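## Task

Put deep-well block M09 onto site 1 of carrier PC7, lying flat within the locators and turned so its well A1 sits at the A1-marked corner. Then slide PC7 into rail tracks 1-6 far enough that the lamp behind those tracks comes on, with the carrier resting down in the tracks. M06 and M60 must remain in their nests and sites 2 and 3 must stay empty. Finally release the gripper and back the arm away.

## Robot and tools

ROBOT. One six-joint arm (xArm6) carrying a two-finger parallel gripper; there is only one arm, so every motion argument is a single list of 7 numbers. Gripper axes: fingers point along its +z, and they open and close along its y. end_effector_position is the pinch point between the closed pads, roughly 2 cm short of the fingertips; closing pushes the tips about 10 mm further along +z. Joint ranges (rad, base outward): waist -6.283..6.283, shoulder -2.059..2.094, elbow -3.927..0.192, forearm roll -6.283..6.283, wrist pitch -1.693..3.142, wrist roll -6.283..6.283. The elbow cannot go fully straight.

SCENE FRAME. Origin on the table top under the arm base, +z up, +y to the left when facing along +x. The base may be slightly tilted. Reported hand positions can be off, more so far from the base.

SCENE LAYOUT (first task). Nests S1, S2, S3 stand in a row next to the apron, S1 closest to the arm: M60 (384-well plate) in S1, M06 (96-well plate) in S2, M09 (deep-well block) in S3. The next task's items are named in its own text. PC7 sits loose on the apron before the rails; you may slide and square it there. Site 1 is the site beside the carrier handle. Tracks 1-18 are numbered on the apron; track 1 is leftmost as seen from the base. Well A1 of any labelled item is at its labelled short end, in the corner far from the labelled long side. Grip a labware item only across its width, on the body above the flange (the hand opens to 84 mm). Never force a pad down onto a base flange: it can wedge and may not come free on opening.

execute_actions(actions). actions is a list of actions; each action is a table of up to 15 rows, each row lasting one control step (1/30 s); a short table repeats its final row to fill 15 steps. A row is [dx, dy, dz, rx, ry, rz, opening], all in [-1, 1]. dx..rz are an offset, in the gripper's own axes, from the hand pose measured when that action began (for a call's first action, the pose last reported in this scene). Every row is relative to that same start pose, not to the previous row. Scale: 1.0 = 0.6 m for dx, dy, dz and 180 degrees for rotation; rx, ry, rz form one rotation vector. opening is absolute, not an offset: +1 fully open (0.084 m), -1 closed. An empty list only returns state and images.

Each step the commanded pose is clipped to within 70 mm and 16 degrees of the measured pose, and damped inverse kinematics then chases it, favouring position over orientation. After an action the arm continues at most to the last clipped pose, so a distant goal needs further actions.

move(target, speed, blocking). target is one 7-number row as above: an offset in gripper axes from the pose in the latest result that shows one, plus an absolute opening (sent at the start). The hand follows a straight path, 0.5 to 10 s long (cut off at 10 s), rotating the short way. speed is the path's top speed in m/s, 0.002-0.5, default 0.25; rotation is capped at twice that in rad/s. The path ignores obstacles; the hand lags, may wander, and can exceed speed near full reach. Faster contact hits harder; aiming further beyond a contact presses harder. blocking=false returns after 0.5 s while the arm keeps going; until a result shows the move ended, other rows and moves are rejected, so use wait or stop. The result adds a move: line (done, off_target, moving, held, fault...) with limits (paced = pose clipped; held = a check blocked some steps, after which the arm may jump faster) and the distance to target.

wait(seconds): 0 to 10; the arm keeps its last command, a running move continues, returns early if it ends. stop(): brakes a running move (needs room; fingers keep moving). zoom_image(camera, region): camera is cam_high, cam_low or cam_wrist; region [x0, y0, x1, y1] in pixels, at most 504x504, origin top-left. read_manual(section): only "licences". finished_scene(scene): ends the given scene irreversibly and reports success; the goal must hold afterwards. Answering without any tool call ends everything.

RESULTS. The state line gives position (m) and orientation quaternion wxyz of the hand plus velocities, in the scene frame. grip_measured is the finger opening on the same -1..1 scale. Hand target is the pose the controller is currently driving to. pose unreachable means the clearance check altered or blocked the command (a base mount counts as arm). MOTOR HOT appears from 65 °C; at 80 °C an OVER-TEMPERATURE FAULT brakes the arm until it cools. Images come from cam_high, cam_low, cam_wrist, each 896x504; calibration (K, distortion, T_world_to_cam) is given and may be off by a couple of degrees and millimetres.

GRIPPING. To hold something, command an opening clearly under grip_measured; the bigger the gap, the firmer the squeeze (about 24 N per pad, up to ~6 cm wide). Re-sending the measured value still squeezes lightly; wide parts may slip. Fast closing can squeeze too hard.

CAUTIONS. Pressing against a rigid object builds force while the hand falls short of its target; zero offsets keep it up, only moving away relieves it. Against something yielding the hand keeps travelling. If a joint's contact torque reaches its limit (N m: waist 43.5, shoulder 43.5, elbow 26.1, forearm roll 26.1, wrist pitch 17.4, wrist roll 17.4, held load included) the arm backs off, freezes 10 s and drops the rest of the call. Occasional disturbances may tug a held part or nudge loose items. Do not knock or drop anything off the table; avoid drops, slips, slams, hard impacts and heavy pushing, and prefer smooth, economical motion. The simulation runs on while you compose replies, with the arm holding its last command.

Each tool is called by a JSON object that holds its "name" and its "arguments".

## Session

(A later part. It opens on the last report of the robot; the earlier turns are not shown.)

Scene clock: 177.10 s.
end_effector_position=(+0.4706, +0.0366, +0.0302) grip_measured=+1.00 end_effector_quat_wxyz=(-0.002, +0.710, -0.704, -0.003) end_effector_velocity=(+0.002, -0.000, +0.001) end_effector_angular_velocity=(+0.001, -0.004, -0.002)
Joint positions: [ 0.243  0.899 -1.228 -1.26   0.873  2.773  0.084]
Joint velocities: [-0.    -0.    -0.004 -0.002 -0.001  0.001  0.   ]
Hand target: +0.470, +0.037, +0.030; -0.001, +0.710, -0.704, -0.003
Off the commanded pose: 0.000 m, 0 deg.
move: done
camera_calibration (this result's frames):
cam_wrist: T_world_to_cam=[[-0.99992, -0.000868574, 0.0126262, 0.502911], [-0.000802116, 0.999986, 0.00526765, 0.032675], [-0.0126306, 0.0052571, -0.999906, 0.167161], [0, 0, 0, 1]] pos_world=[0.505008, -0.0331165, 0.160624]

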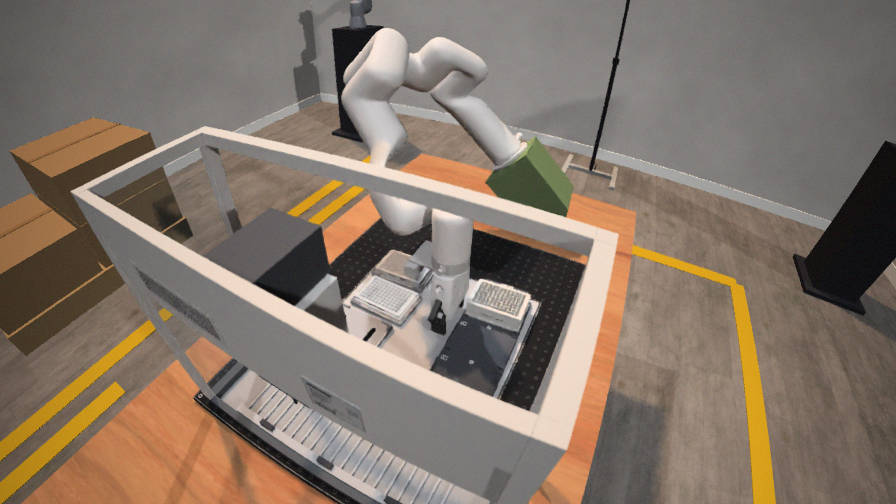

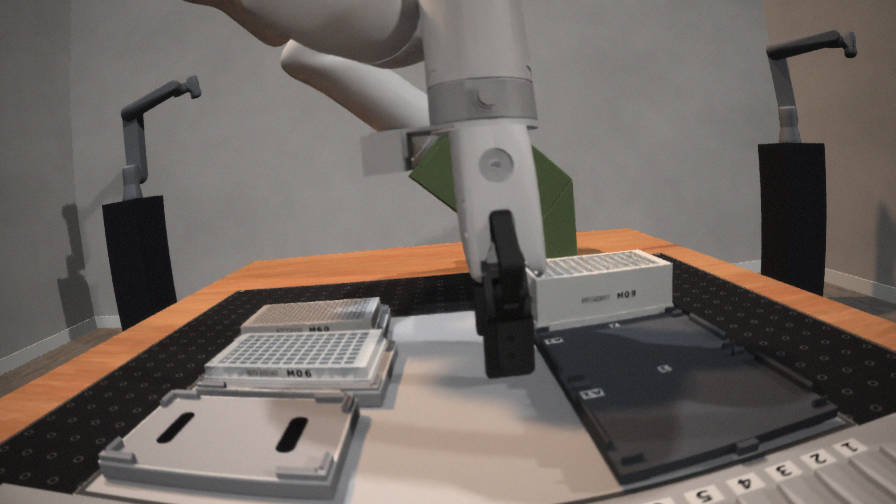

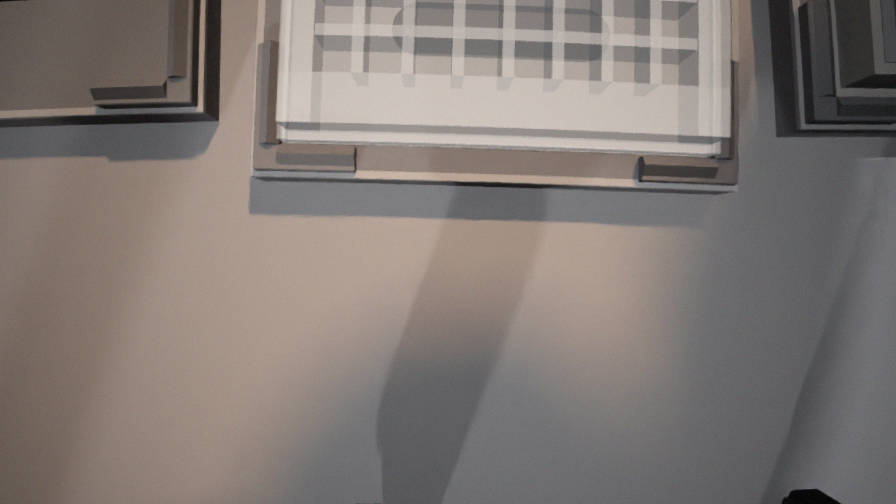

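Push +y by 15 mm, slightly lower.

{"name": "move", "arguments": {"target": [-0.025,0,0.004,0,0,0,1], "speed": 0.015}}

{"name": "move", "arguments": {"target": [0.008,0,-0.12,0,0,0,1], "speed": 0.1}}

{"name": "move", "arguments": {"target": [-0.266,-0.02,-0.2,0,0,0,1], "speed": 0.2}}

Scene clock: 182.67 s.
end_effector_position=(+0.4704, +0.0515, +0.0278) grip_measured=+1.00 end_effector_quat_wxyz=(-0.002, +0.710, -0.704, -0.003) end_effector_velocity=(+0.000, +0.000, -0.000) end_effector_angular_velocity=(-0.000, +0.000, -0.002)
Joint positions: [ 0.261  0.939 -1.259 -1.252  0.875  2.788  0.084]
Joint velocities: [ 0.     0.001 -0.002  0.     0.     0.001  0.   ]
Hand target: +0.470, +0.052, +0.028; -0.002, +0.710, -0.704, -0.003
Off the commanded pose: 0.000 m, 0 deg.
move: done
camera_calibration (this result's frames):
cam_wrist: T_world_to_cam=[[-0.999918, -0.000924325, 0.0127432, 0.502807], [-0.000859349, 0.999987, 0.0051034, 0.0178277], [-0.0127478, 0.00509203, -0.999906, 0.164769], [0, 0, 0, 1]] pos_world=[0.504882, -0.0182017, 0.158255]

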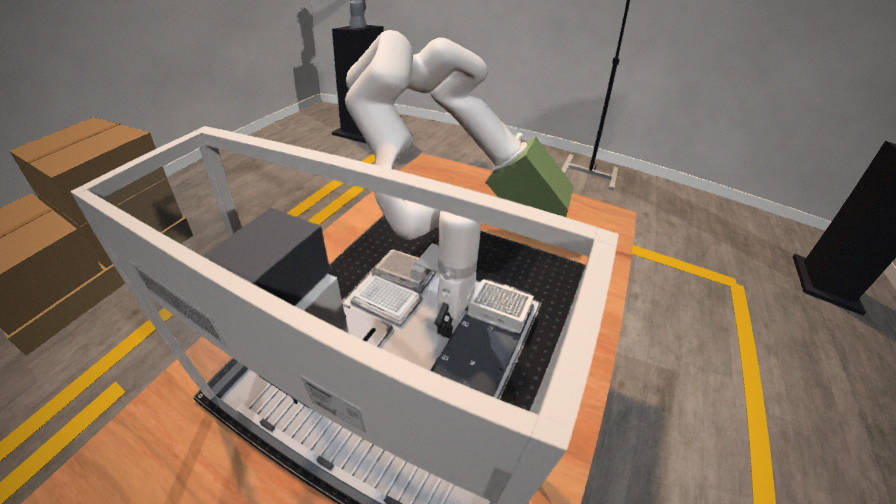

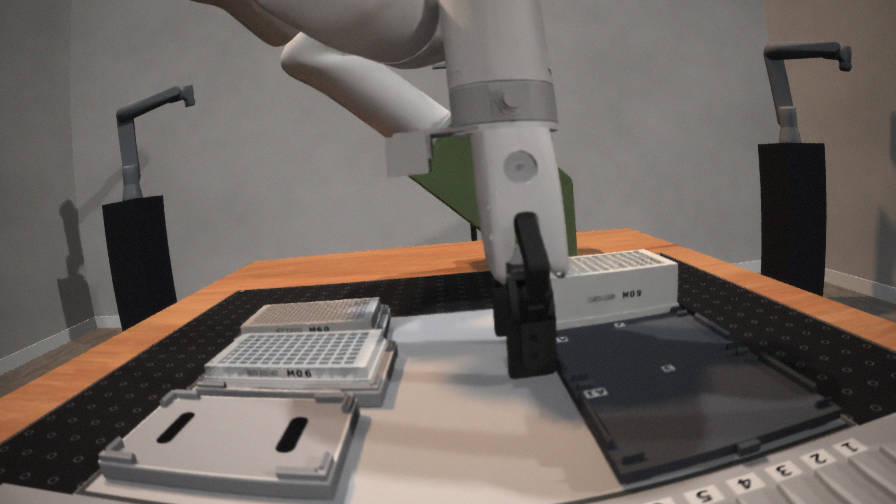

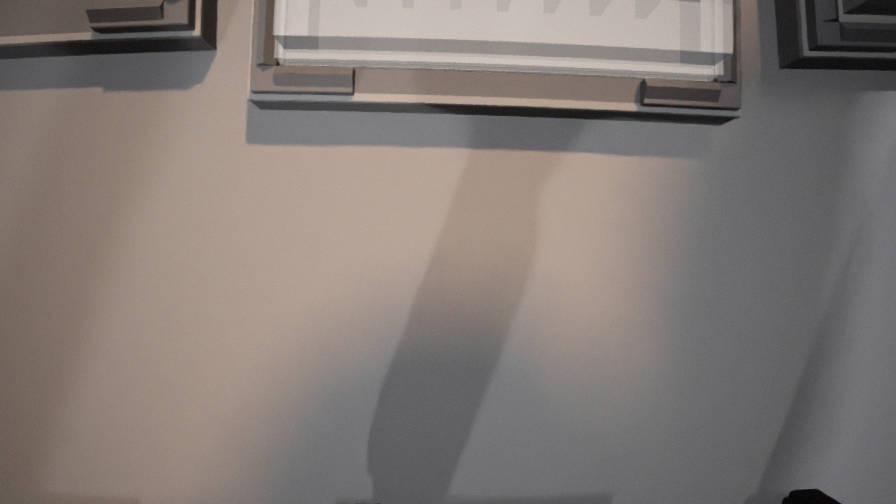

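Scene clock: 183.73 s.
end_effector_position=(+0.4702, +0.0463, +0.0992) grip_measured=+1.00 end_effector_quat_wxyz=(-0.001, +0.710, -0.704, -0.003) end_effector_velocity=(-0.000, -0.000, +0.000) end_effector_angular_velocity=(-0.000, +0.001, -0.002)
Joint positions: [ 0.376  0.792 -1.183 -1.104  0.94   2.723  0.084]
Joint velocities: [ 0.001 -0.001  0.     0.002  0.001  0.     0.   ]
Hand target: +0.471, +0.046, +0.100; -0.001, +0.710, -0.704, -0.003
Off the commanded pose: 0.001 m, 0 deg.
move: done
camera_calibration (this result's frames):
cam_wrist: T_world_to_cam=[[-0.999911, -0.00136084, 0.0132597, 0.501628], [-0.0013043, 0.99999, 0.00427211, 0.0229385], [-0.0132653, 0.00425444, -0.999903, 0.236431], [0, 0, 0, 1]] pos_world=[0.50475, -0.0232615, 0.229658]

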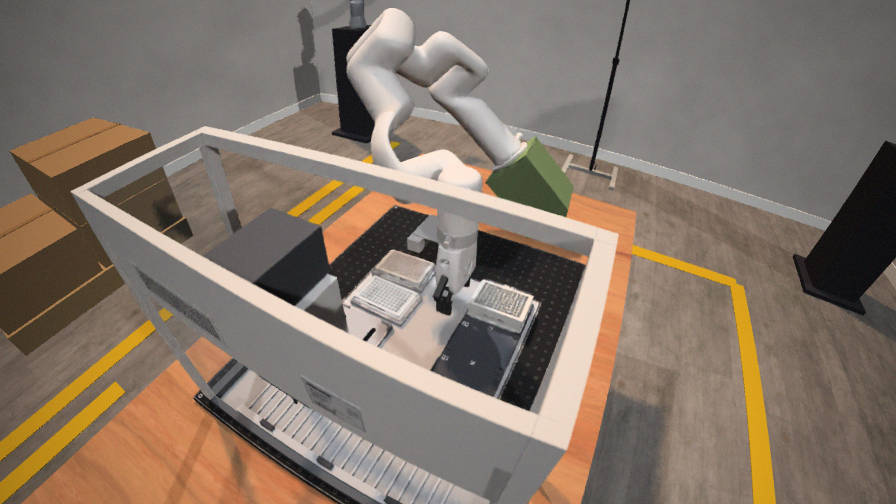

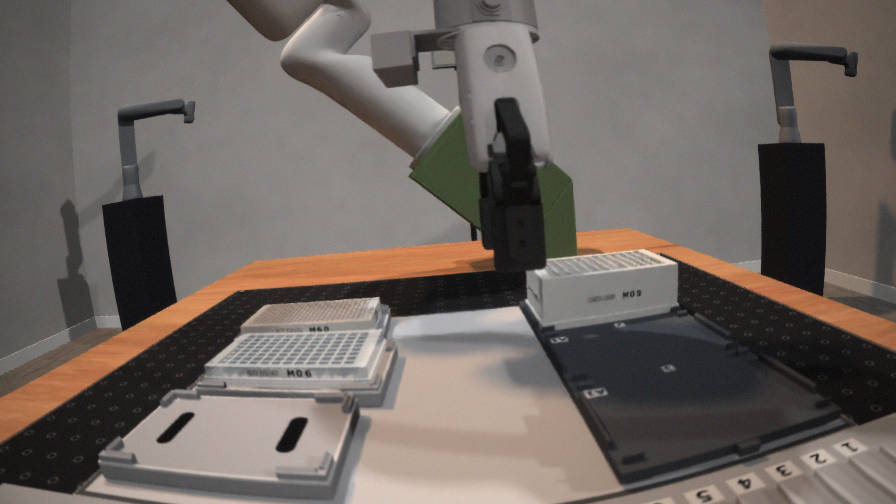

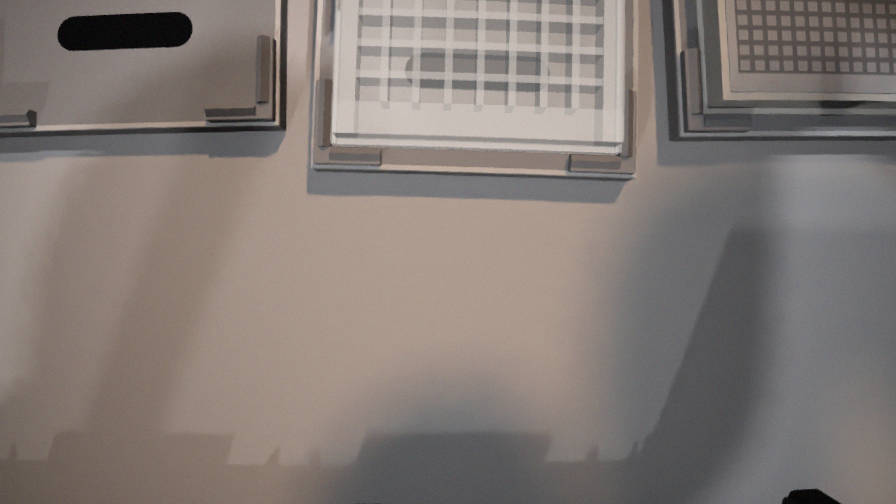

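Scene clock: 185.17 s.
end_effector_position=(+0.4817, +0.2047, +0.2188) grip_measured=+1.00 end_effector_quat_wxyz=(-0.000, +0.710, -0.704, -0.002) end_effector_velocity=(+0.001, +0.002, +0.003) end_effector_angular_velocity=(+0.001, -0.002, +0.000)
Joint positions: [ 0.746  1.087 -1.661 -0.753  1.186  2.677  0.084]
Joint velocities: [ 0.004  0.004 -0.01   0.003  0.004 -0.003 -0.   ]
Hand target: +0.482, +0.205, +0.219; -0.001, +0.710, -0.704, -0.002
Off the commanded pose: 0.002 m, 0 deg.
move: done
camera_calibration (this result's frames):
cam_wrist: T_world_to_cam=[[-0.999912, -0.00082393, 0.0132633, 0.511616], [-0.000792731, 0.999997, 0.00235743, -0.135765], [-0.0132652, 0.0023467, -0.999909, 0.355851], [0, 0, 0, 1]] pos_world=[0.516184, 0.135351, 0.349353]

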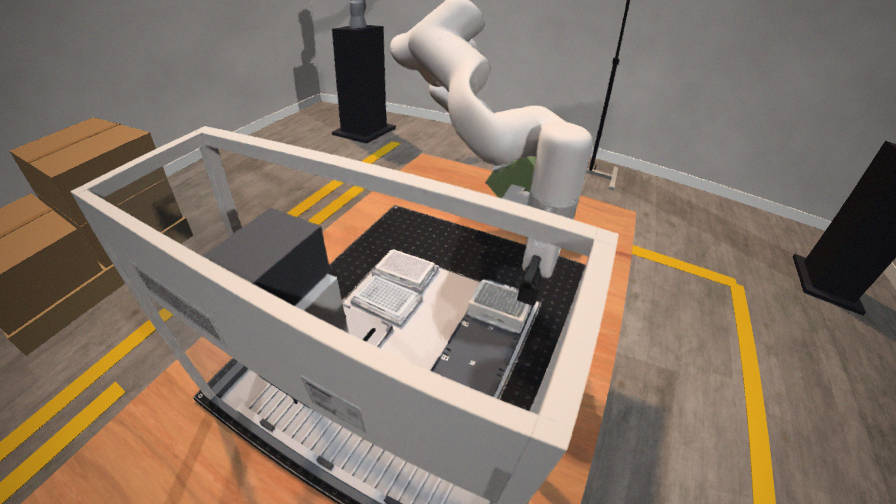

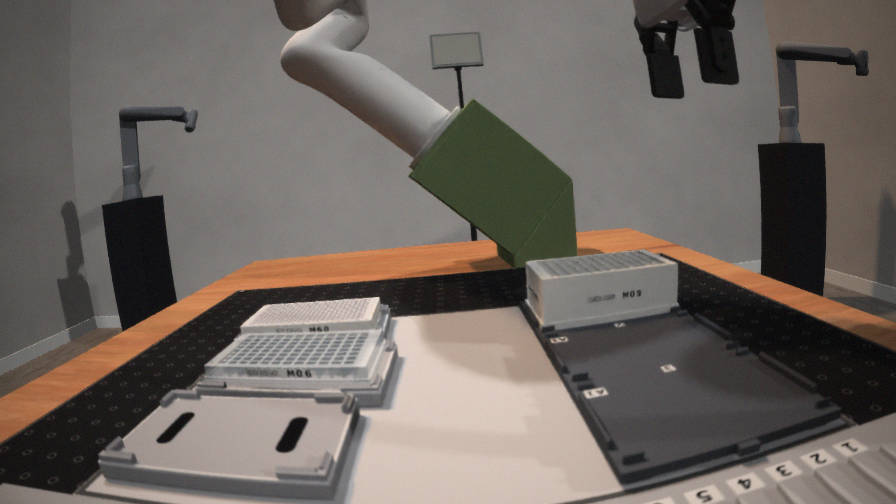

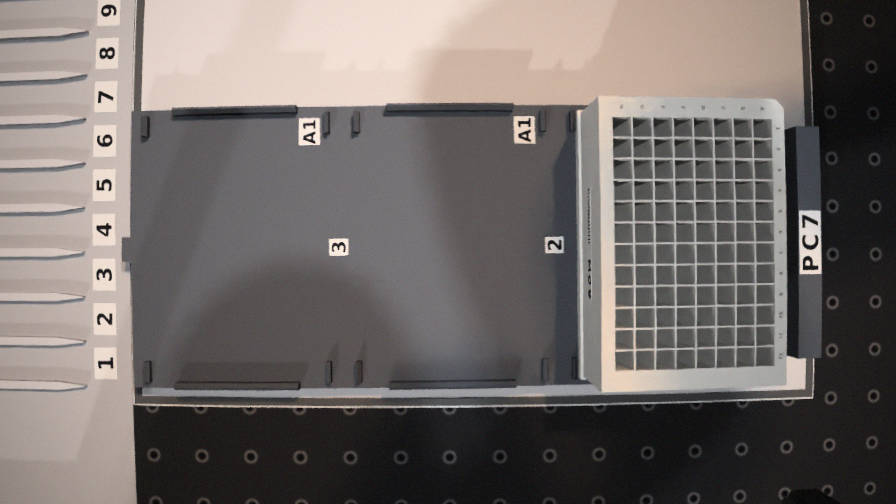

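{"name": "move", "arguments": {"target": [0.117,0.295,0.198,0,0,-0.5,0.5], "speed": 0.3}}

{"name": "move", "arguments": {"target": [0,0,0.095,0,0,0,0.5], "speed": 0.06}}

Scene clock: 197.43 s.
end_effector_position=(+0.3047, +0.1334, +0.1006) grip_measured=+0.49 end_effector_quat_wxyz=(-0.002, +1.000, +0.004, -0.002) end_effector_velocity=(-0.002, -0.001, -0.001) end_effector_angular_velocity=(-0.001, +0.002, +0.007)
Joint positions: [ 0.619  0.847 -0.88  -1.146  0.833  1.597  0.065]
Joint velocities: [-0.001  0.001  0.004 -0.002 -0.001 -0.003 -0.   ]
Hand target: +0.304, +0.133, +0.100; -0.002, +1.000, +0.004, -0.002
Off the commanded pose: 0.001 m, 0 deg.
move: done
camera_calibration (this result's frames):
cam_wrist: T_world_to_cam=[[-0.000251853, -0.999978, 0.00667218, 0.165571], [-0.999997, 0.00026774, 0.00238032, 0.373421], [-0.00238205, -0.00667156, -0.999975, 0.233396], [0, 0, 0, 1]] pos_world=[0.374018, 0.167025, 0.231396]

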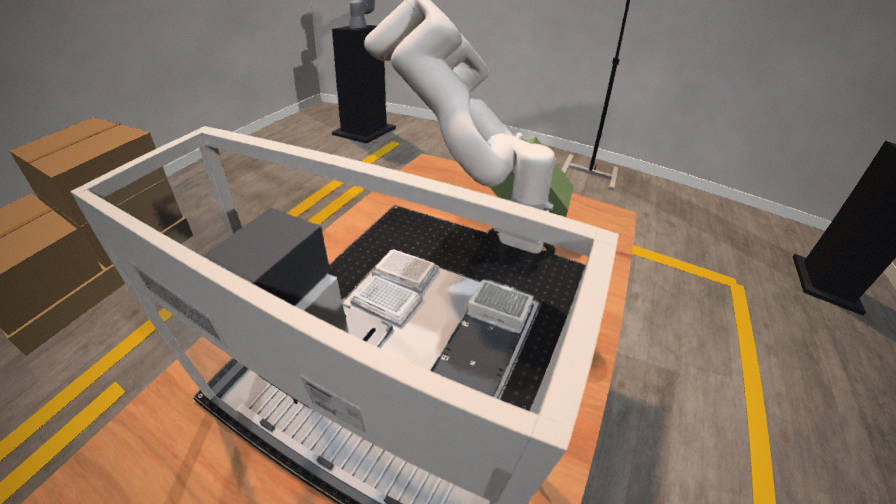

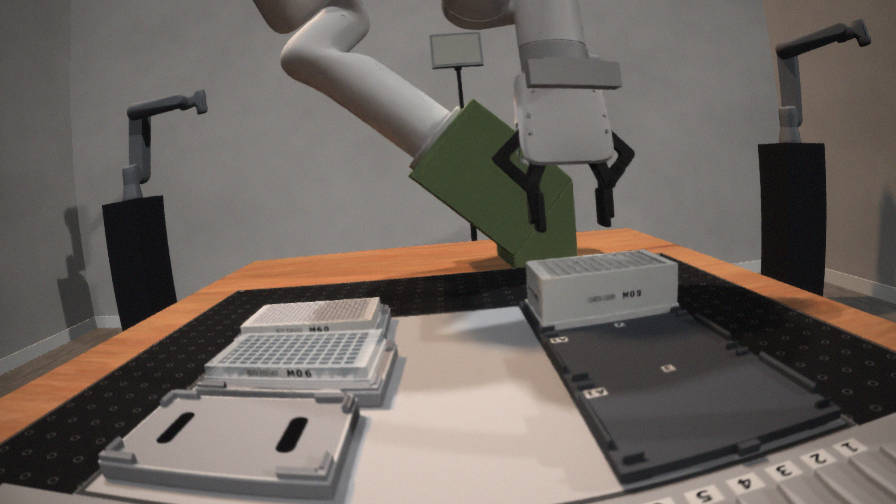

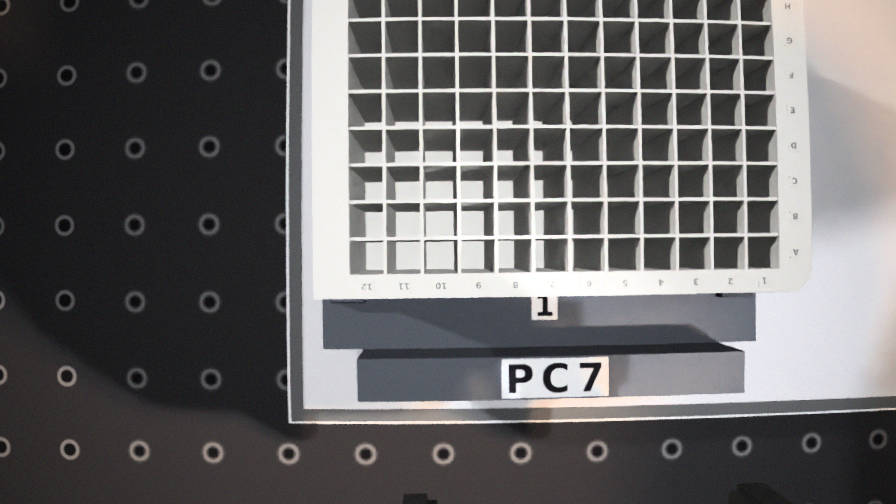

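Scene clock: 198.73 s.
end_effector_position=(+0.3046, +0.1338, +0.0440) grip_measured=+0.49 end_effector_quat_wxyz=(-0.002, +1.000, +0.004, -0.002) end_effector_velocity=(+0.000, +0.000, -0.000) end_effector_angular_velocity=(+0.000, -0.001, +0.001)
Joint positions: [ 0.495  0.976 -0.939 -1.332  0.81   1.688  0.065]
Joint velocities: [-0.001  0.001 -0.001 -0.003  0.     0.001 -0.   ]
Hand target: +0.304, +0.134, +0.044; -0.002, +1.000, +0.004, -0.002
Off the commanded pose: 0.000 m, 0 deg.
move: done
camera_calibration (this result's frames):
cam_wrist: T_world_to_cam=[[-0.000293049, -0.999982, 0.00603681, 0.16635], [-0.999997, 0.000308148, 0.00250038, 0.373486], [-0.00250219, -0.00603606, -0.999979, 0.176767], [0, 0, 0, 1]] pos_world=[0.373976, 0.167299, 0.174825]

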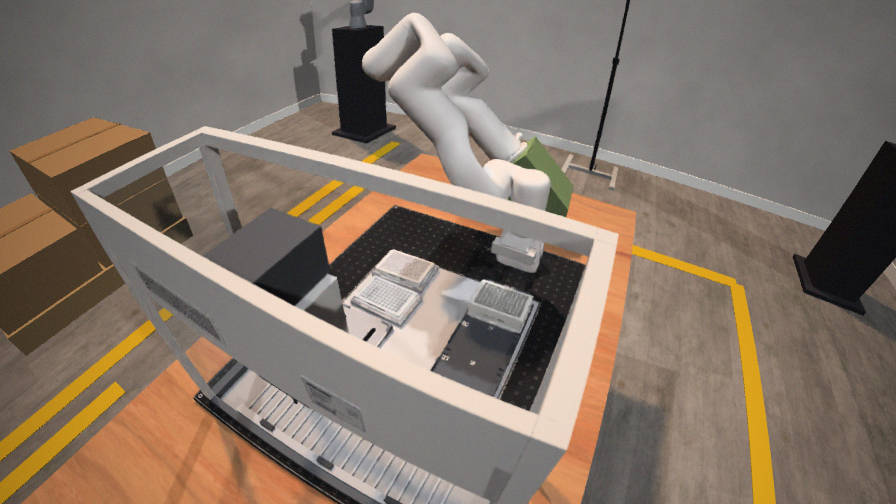

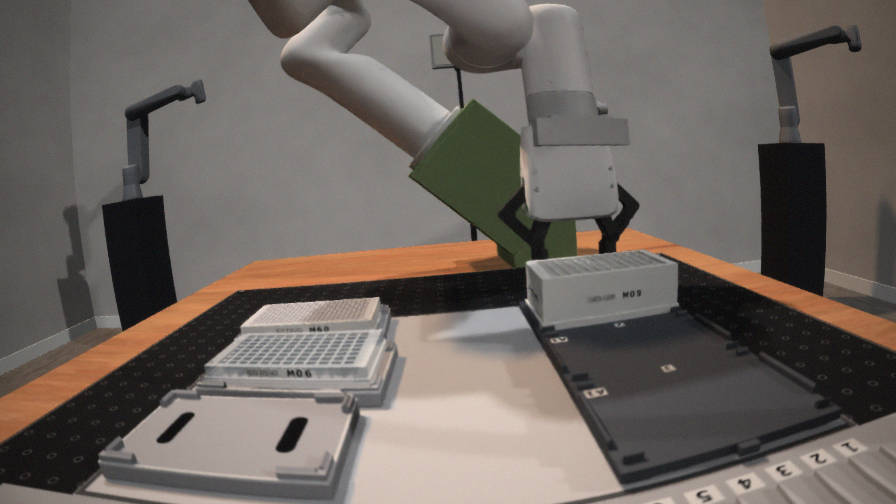

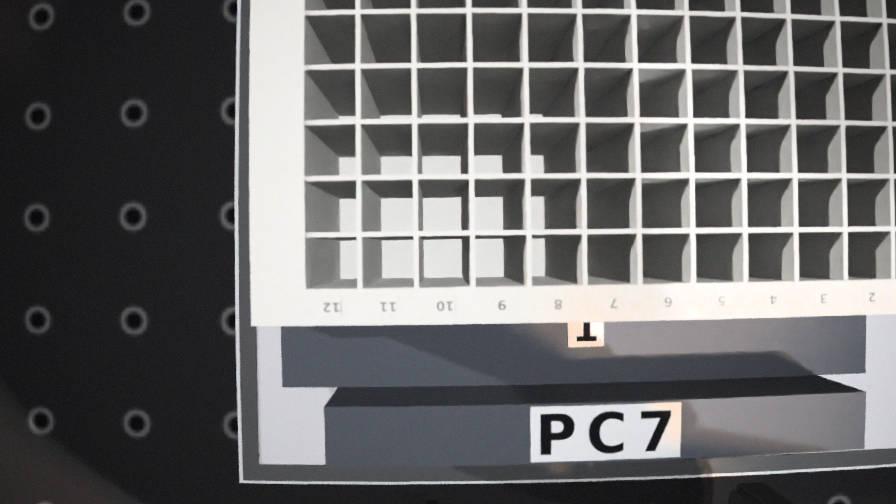

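{"name": "move", "arguments": {"target": [0.06,-0.003,0.004,0,0,0,0.5], "speed": 0.02}}

{"name": "move", "arguments": {"target": [0.1,0,0,0,0,0,0.5], "speed": 0.03}}

Scene clock: 205.43 s.
end_effector_position=(+0.3406, +0.1359, +0.0416) grip_measured=+0.49 end_effector_quat_wxyz=(-0.002, +1.000, +0.004, -0.002) end_effector_velocity=(-0.000, -0.000, -0.000) end_effector_angular_velocity=(-0.000, +0.001, +0.002)
Joint positions: [ 0.467  1.001 -1.035 -1.295  0.828  1.593  0.065]
Joint velocities: [-0.001  0.001 -0.001  0.001  0.    -0.003 -0.   ]
Hand target: +0.341, +0.136, +0.042; -0.002, +1.000, +0.004, -0.002
Off the commanded pose: 0.000 m, 0 deg.
move: done
camera_calibration (this result's frames):
cam_wrist: T_world_to_cam=[[-0.000307797, -0.999983, 0.00575782, 0.168526], [-0.999997, 0.000320553, 0.00221458, 0.409536], [-0.00221639, -0.00575713, -0.999981, 0.174329], [0, 0, 0, 1]] pos_world=[0.409973, 0.169395, 0.172449]

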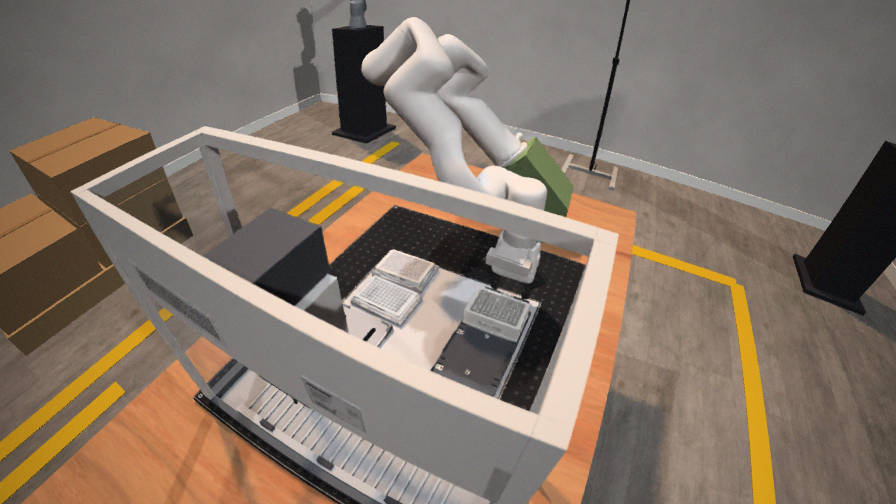

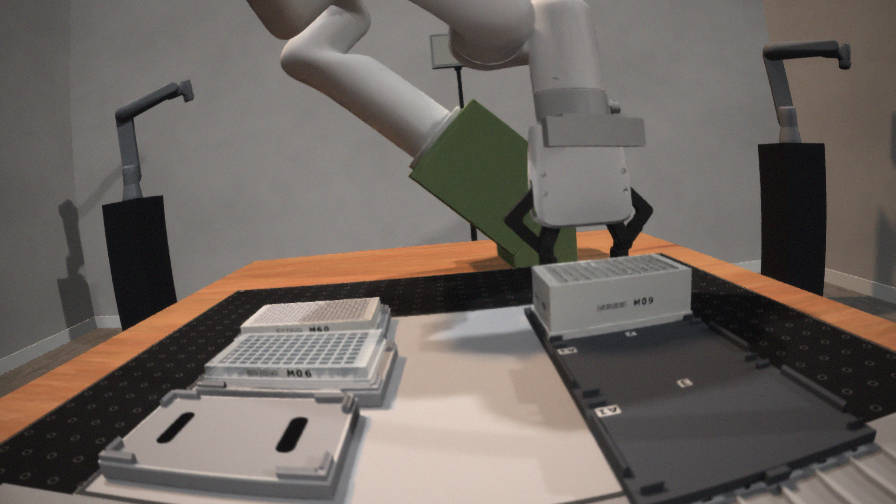

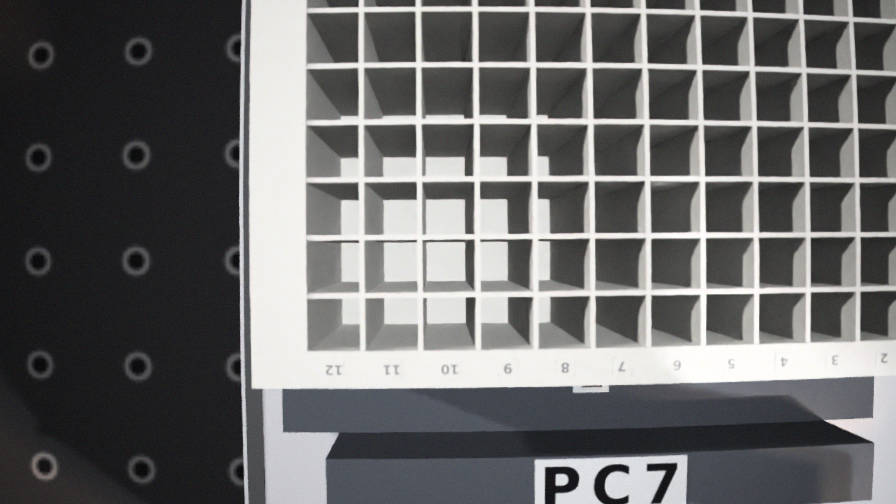

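Scene clock: 207.73 s.
end_effector_position=(+0.4008, +0.1364, +0.0416) grip_measured=+0.49 end_effector_quat_wxyz=(-0.003, +1.000, +0.004, -0.001) end_effector_velocity=(+0.000, -0.000, -0.000) end_effector_angular_velocity=(-0.001, +0.000, +0.001)
Joint positions: [ 0.434  1.044 -1.204 -1.221  0.863  1.433  0.065]
Joint velocities: [ 0.     0.001 -0.001  0.001  0.001 -0.001 -0.   ]
Hand target: +0.401, +0.136, +0.042; -0.003, +1.000, +0.004, -0.002
Off the commanded pose: 0.000 m, 0 deg.
move: done
camera_calibration (this result's frames):
cam_wrist: T_world_to_cam=[[-0.000342342, -0.999985, 0.00549791, 0.169038], [-0.999998, 0.00035188, 0.00173383, 0.469677], [-0.00173574, -0.00549731, -0.999983, 0.174194], [0, 0, 0, 1]] pos_world=[0.470036, 0.169828, 0.172447]

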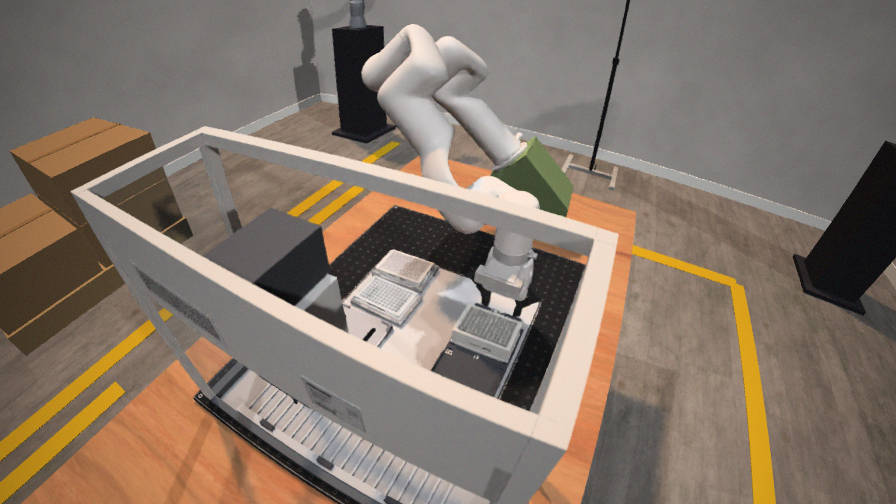

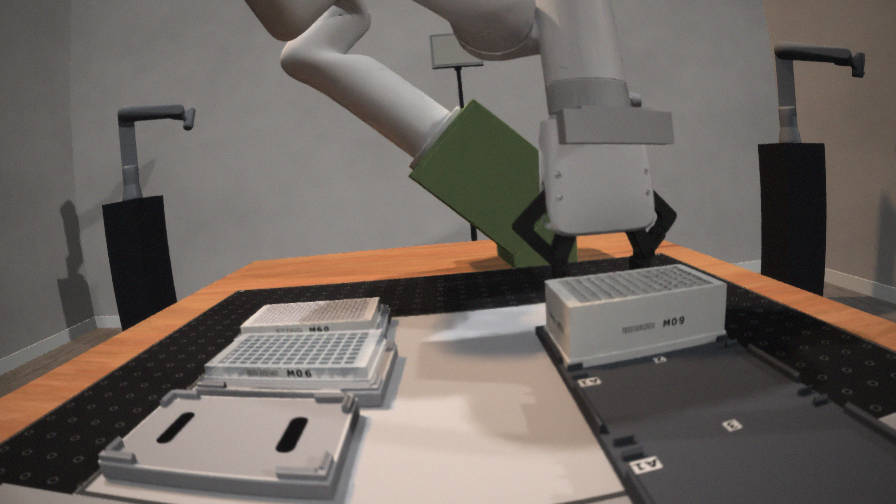

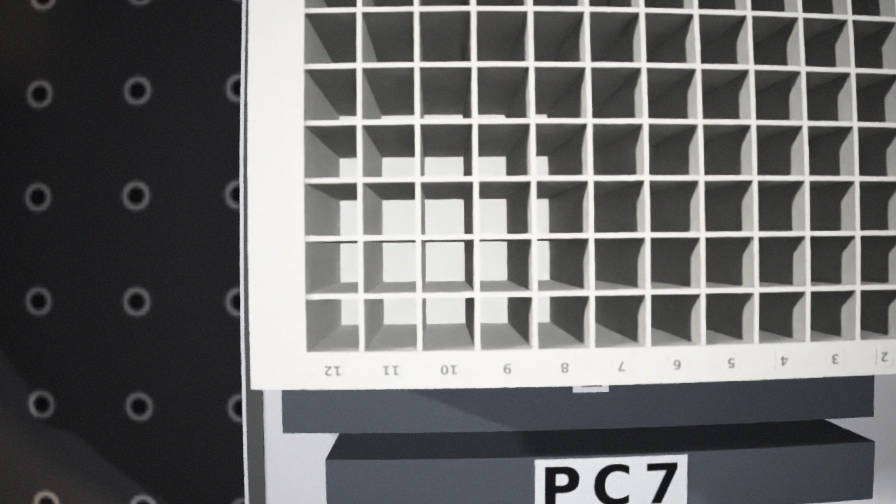

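Going in smoothly.

{"name": "move", "arguments": {"target": [0.25,0,0,0,0,0,0.5], "speed": 0.05}}

Scene clock: 222.87 s.
end_effector_position=(+0.5084, +0.1425, +0.0277) grip_measured=+0.50 end_effector_quat_wxyz=(+0.006, +0.999, +0.026, -0.029) end_effector_velocity=(-0.000, +0.000, +0.000) end_effector_angular_velocity=(-0.001, +0.000, -0.000)
Joint positions: [ 0.393  1.264 -1.692 -1.019  1.005  1.047  0.065]
Joint velocities: [0.001 0.    0.    0.    0.001 0.001 0.   ]
Hand target: +0.503, +0.143, +0.023; +0.009, +0.999, +0.029, -0.034
Off the commanded pose: 0.045 m, 4 deg.
TORQUE FAULT: the external load on joint 3 (elbow) reached its load limit, and the arm stopped for 10 seconds. That time counts as 20 of the actions that you can send in this scene. The arm's remaining commands of this call were not run. Joint 3 (elbow) moved back by up to 3 degrees. The arm holds there, with its grip as last carried out, and accepts commands again: back off and push less far. The arm stops again, at the same cost, whenever a joint's load reaches its limit.
move: fault
camera_calibration (this result's frames):
cam_wrist: T_world_to_cam=[[0.0441773, -0.998784, 0.0219056, 0.152021], [-0.997446, -0.0428649, 0.057138, 0.580653], [-0.0561295, -0.0243739, -0.998126, 0.190856], [0, 0, 0, 1]] pos_world=[0.583167, 0.181378, 0.153991]

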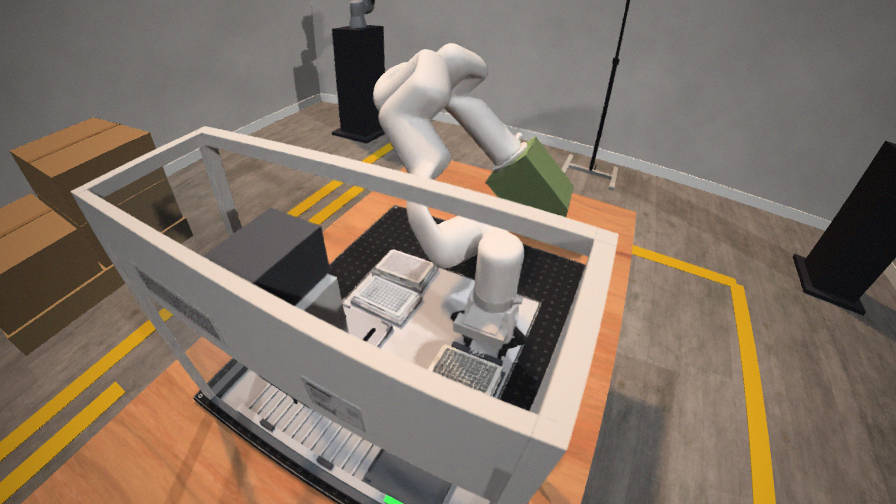

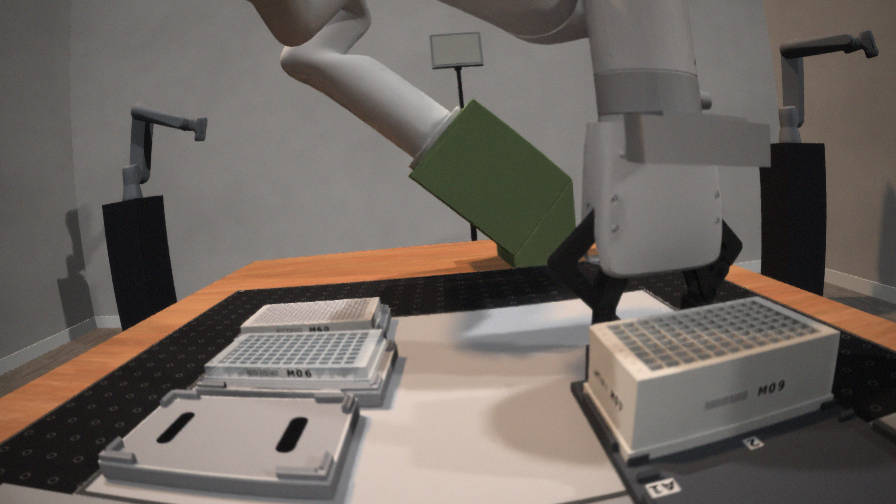

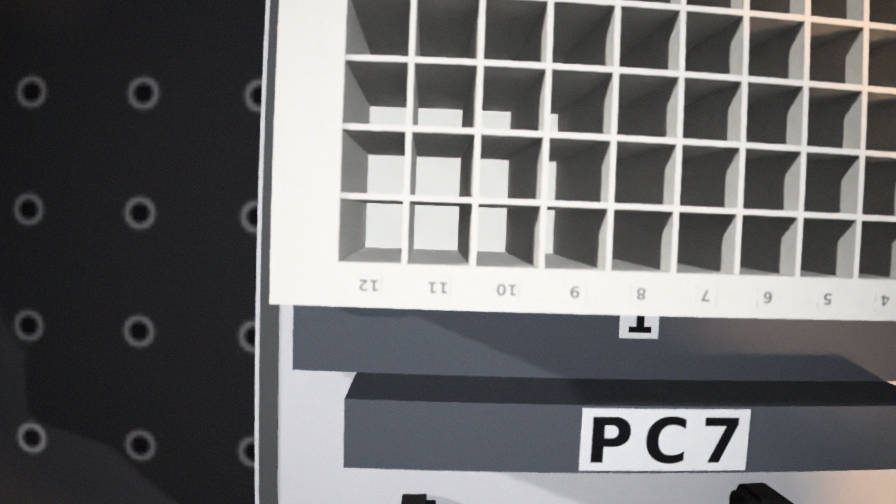

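The stop came earlier than I expected (travel about 0.2 m), and the lamp is lit. Retreating.

{"name": "move", "arguments": {"target": [-0.1,0,-0.25,0,0,0,0.5], "speed": 0.15}}

{"name": "finished_scene", "arguments": {"scene": 1}}

Scene clock: 227.67 s.
end_effector_position=(+0.4568, +0.1416, +0.1799) grip_measured=+0.49 end_effector_quat_wxyz=(+0.007, +0.999, +0.026, -0.030) end_effector_velocity=(+0.001, +0.000, +0.003) end_effector_angular_velocity=(+0.003, -0.003, -0.002)
Joint positions: [ 0.642  0.932 -1.405 -0.811  1.12   1.082  0.065]
Joint velocities: [ 0.002 -0.004 -0.002  0.002  0.    -0.     0.   ]
Hand target: +0.457, +0.142, +0.181; +0.007, +0.999, +0.026, -0.029
Off the commanded pose: 0.001 m, 0 deg.
move: done
camera_calibration (this result's frames):
cam_wrist: T_world_to_cam=[[0.0444361, -0.998732, 0.0236558, 0.149586], [-0.997388, -0.0430017, 0.0580357, 0.520291], [-0.0569449, -0.0261729, -0.998034, 0.34047], [0, 0, 0, 1]] pos_world=[0.531673, 0.18068, 0.306066]

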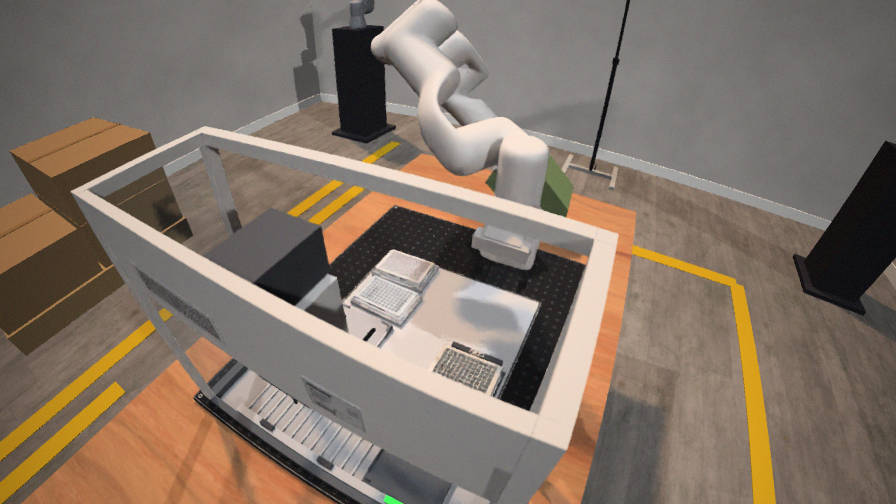

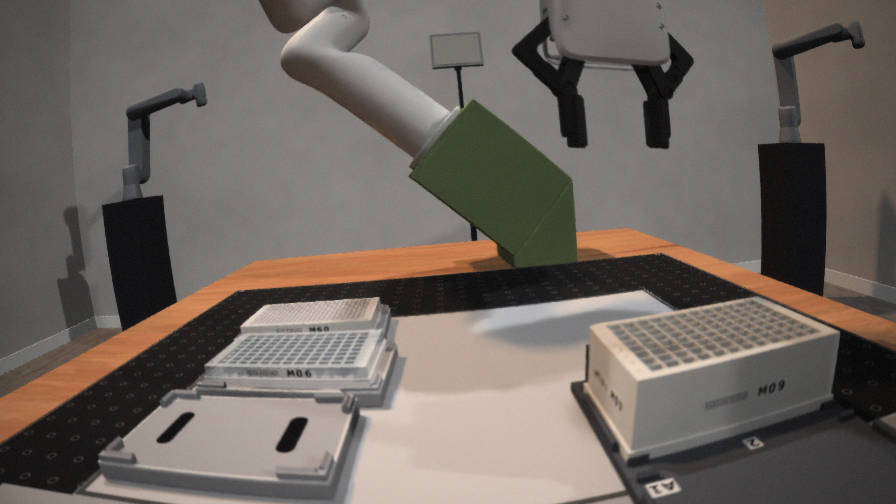

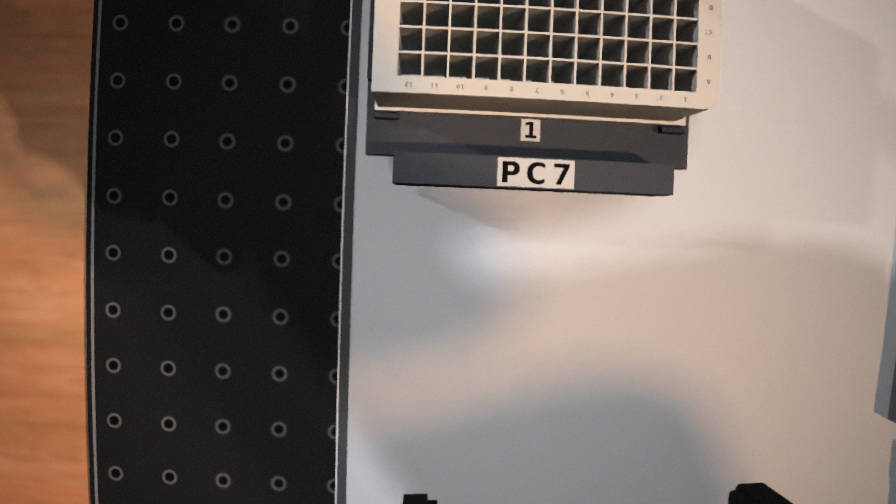

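The scene is finished: the task was done.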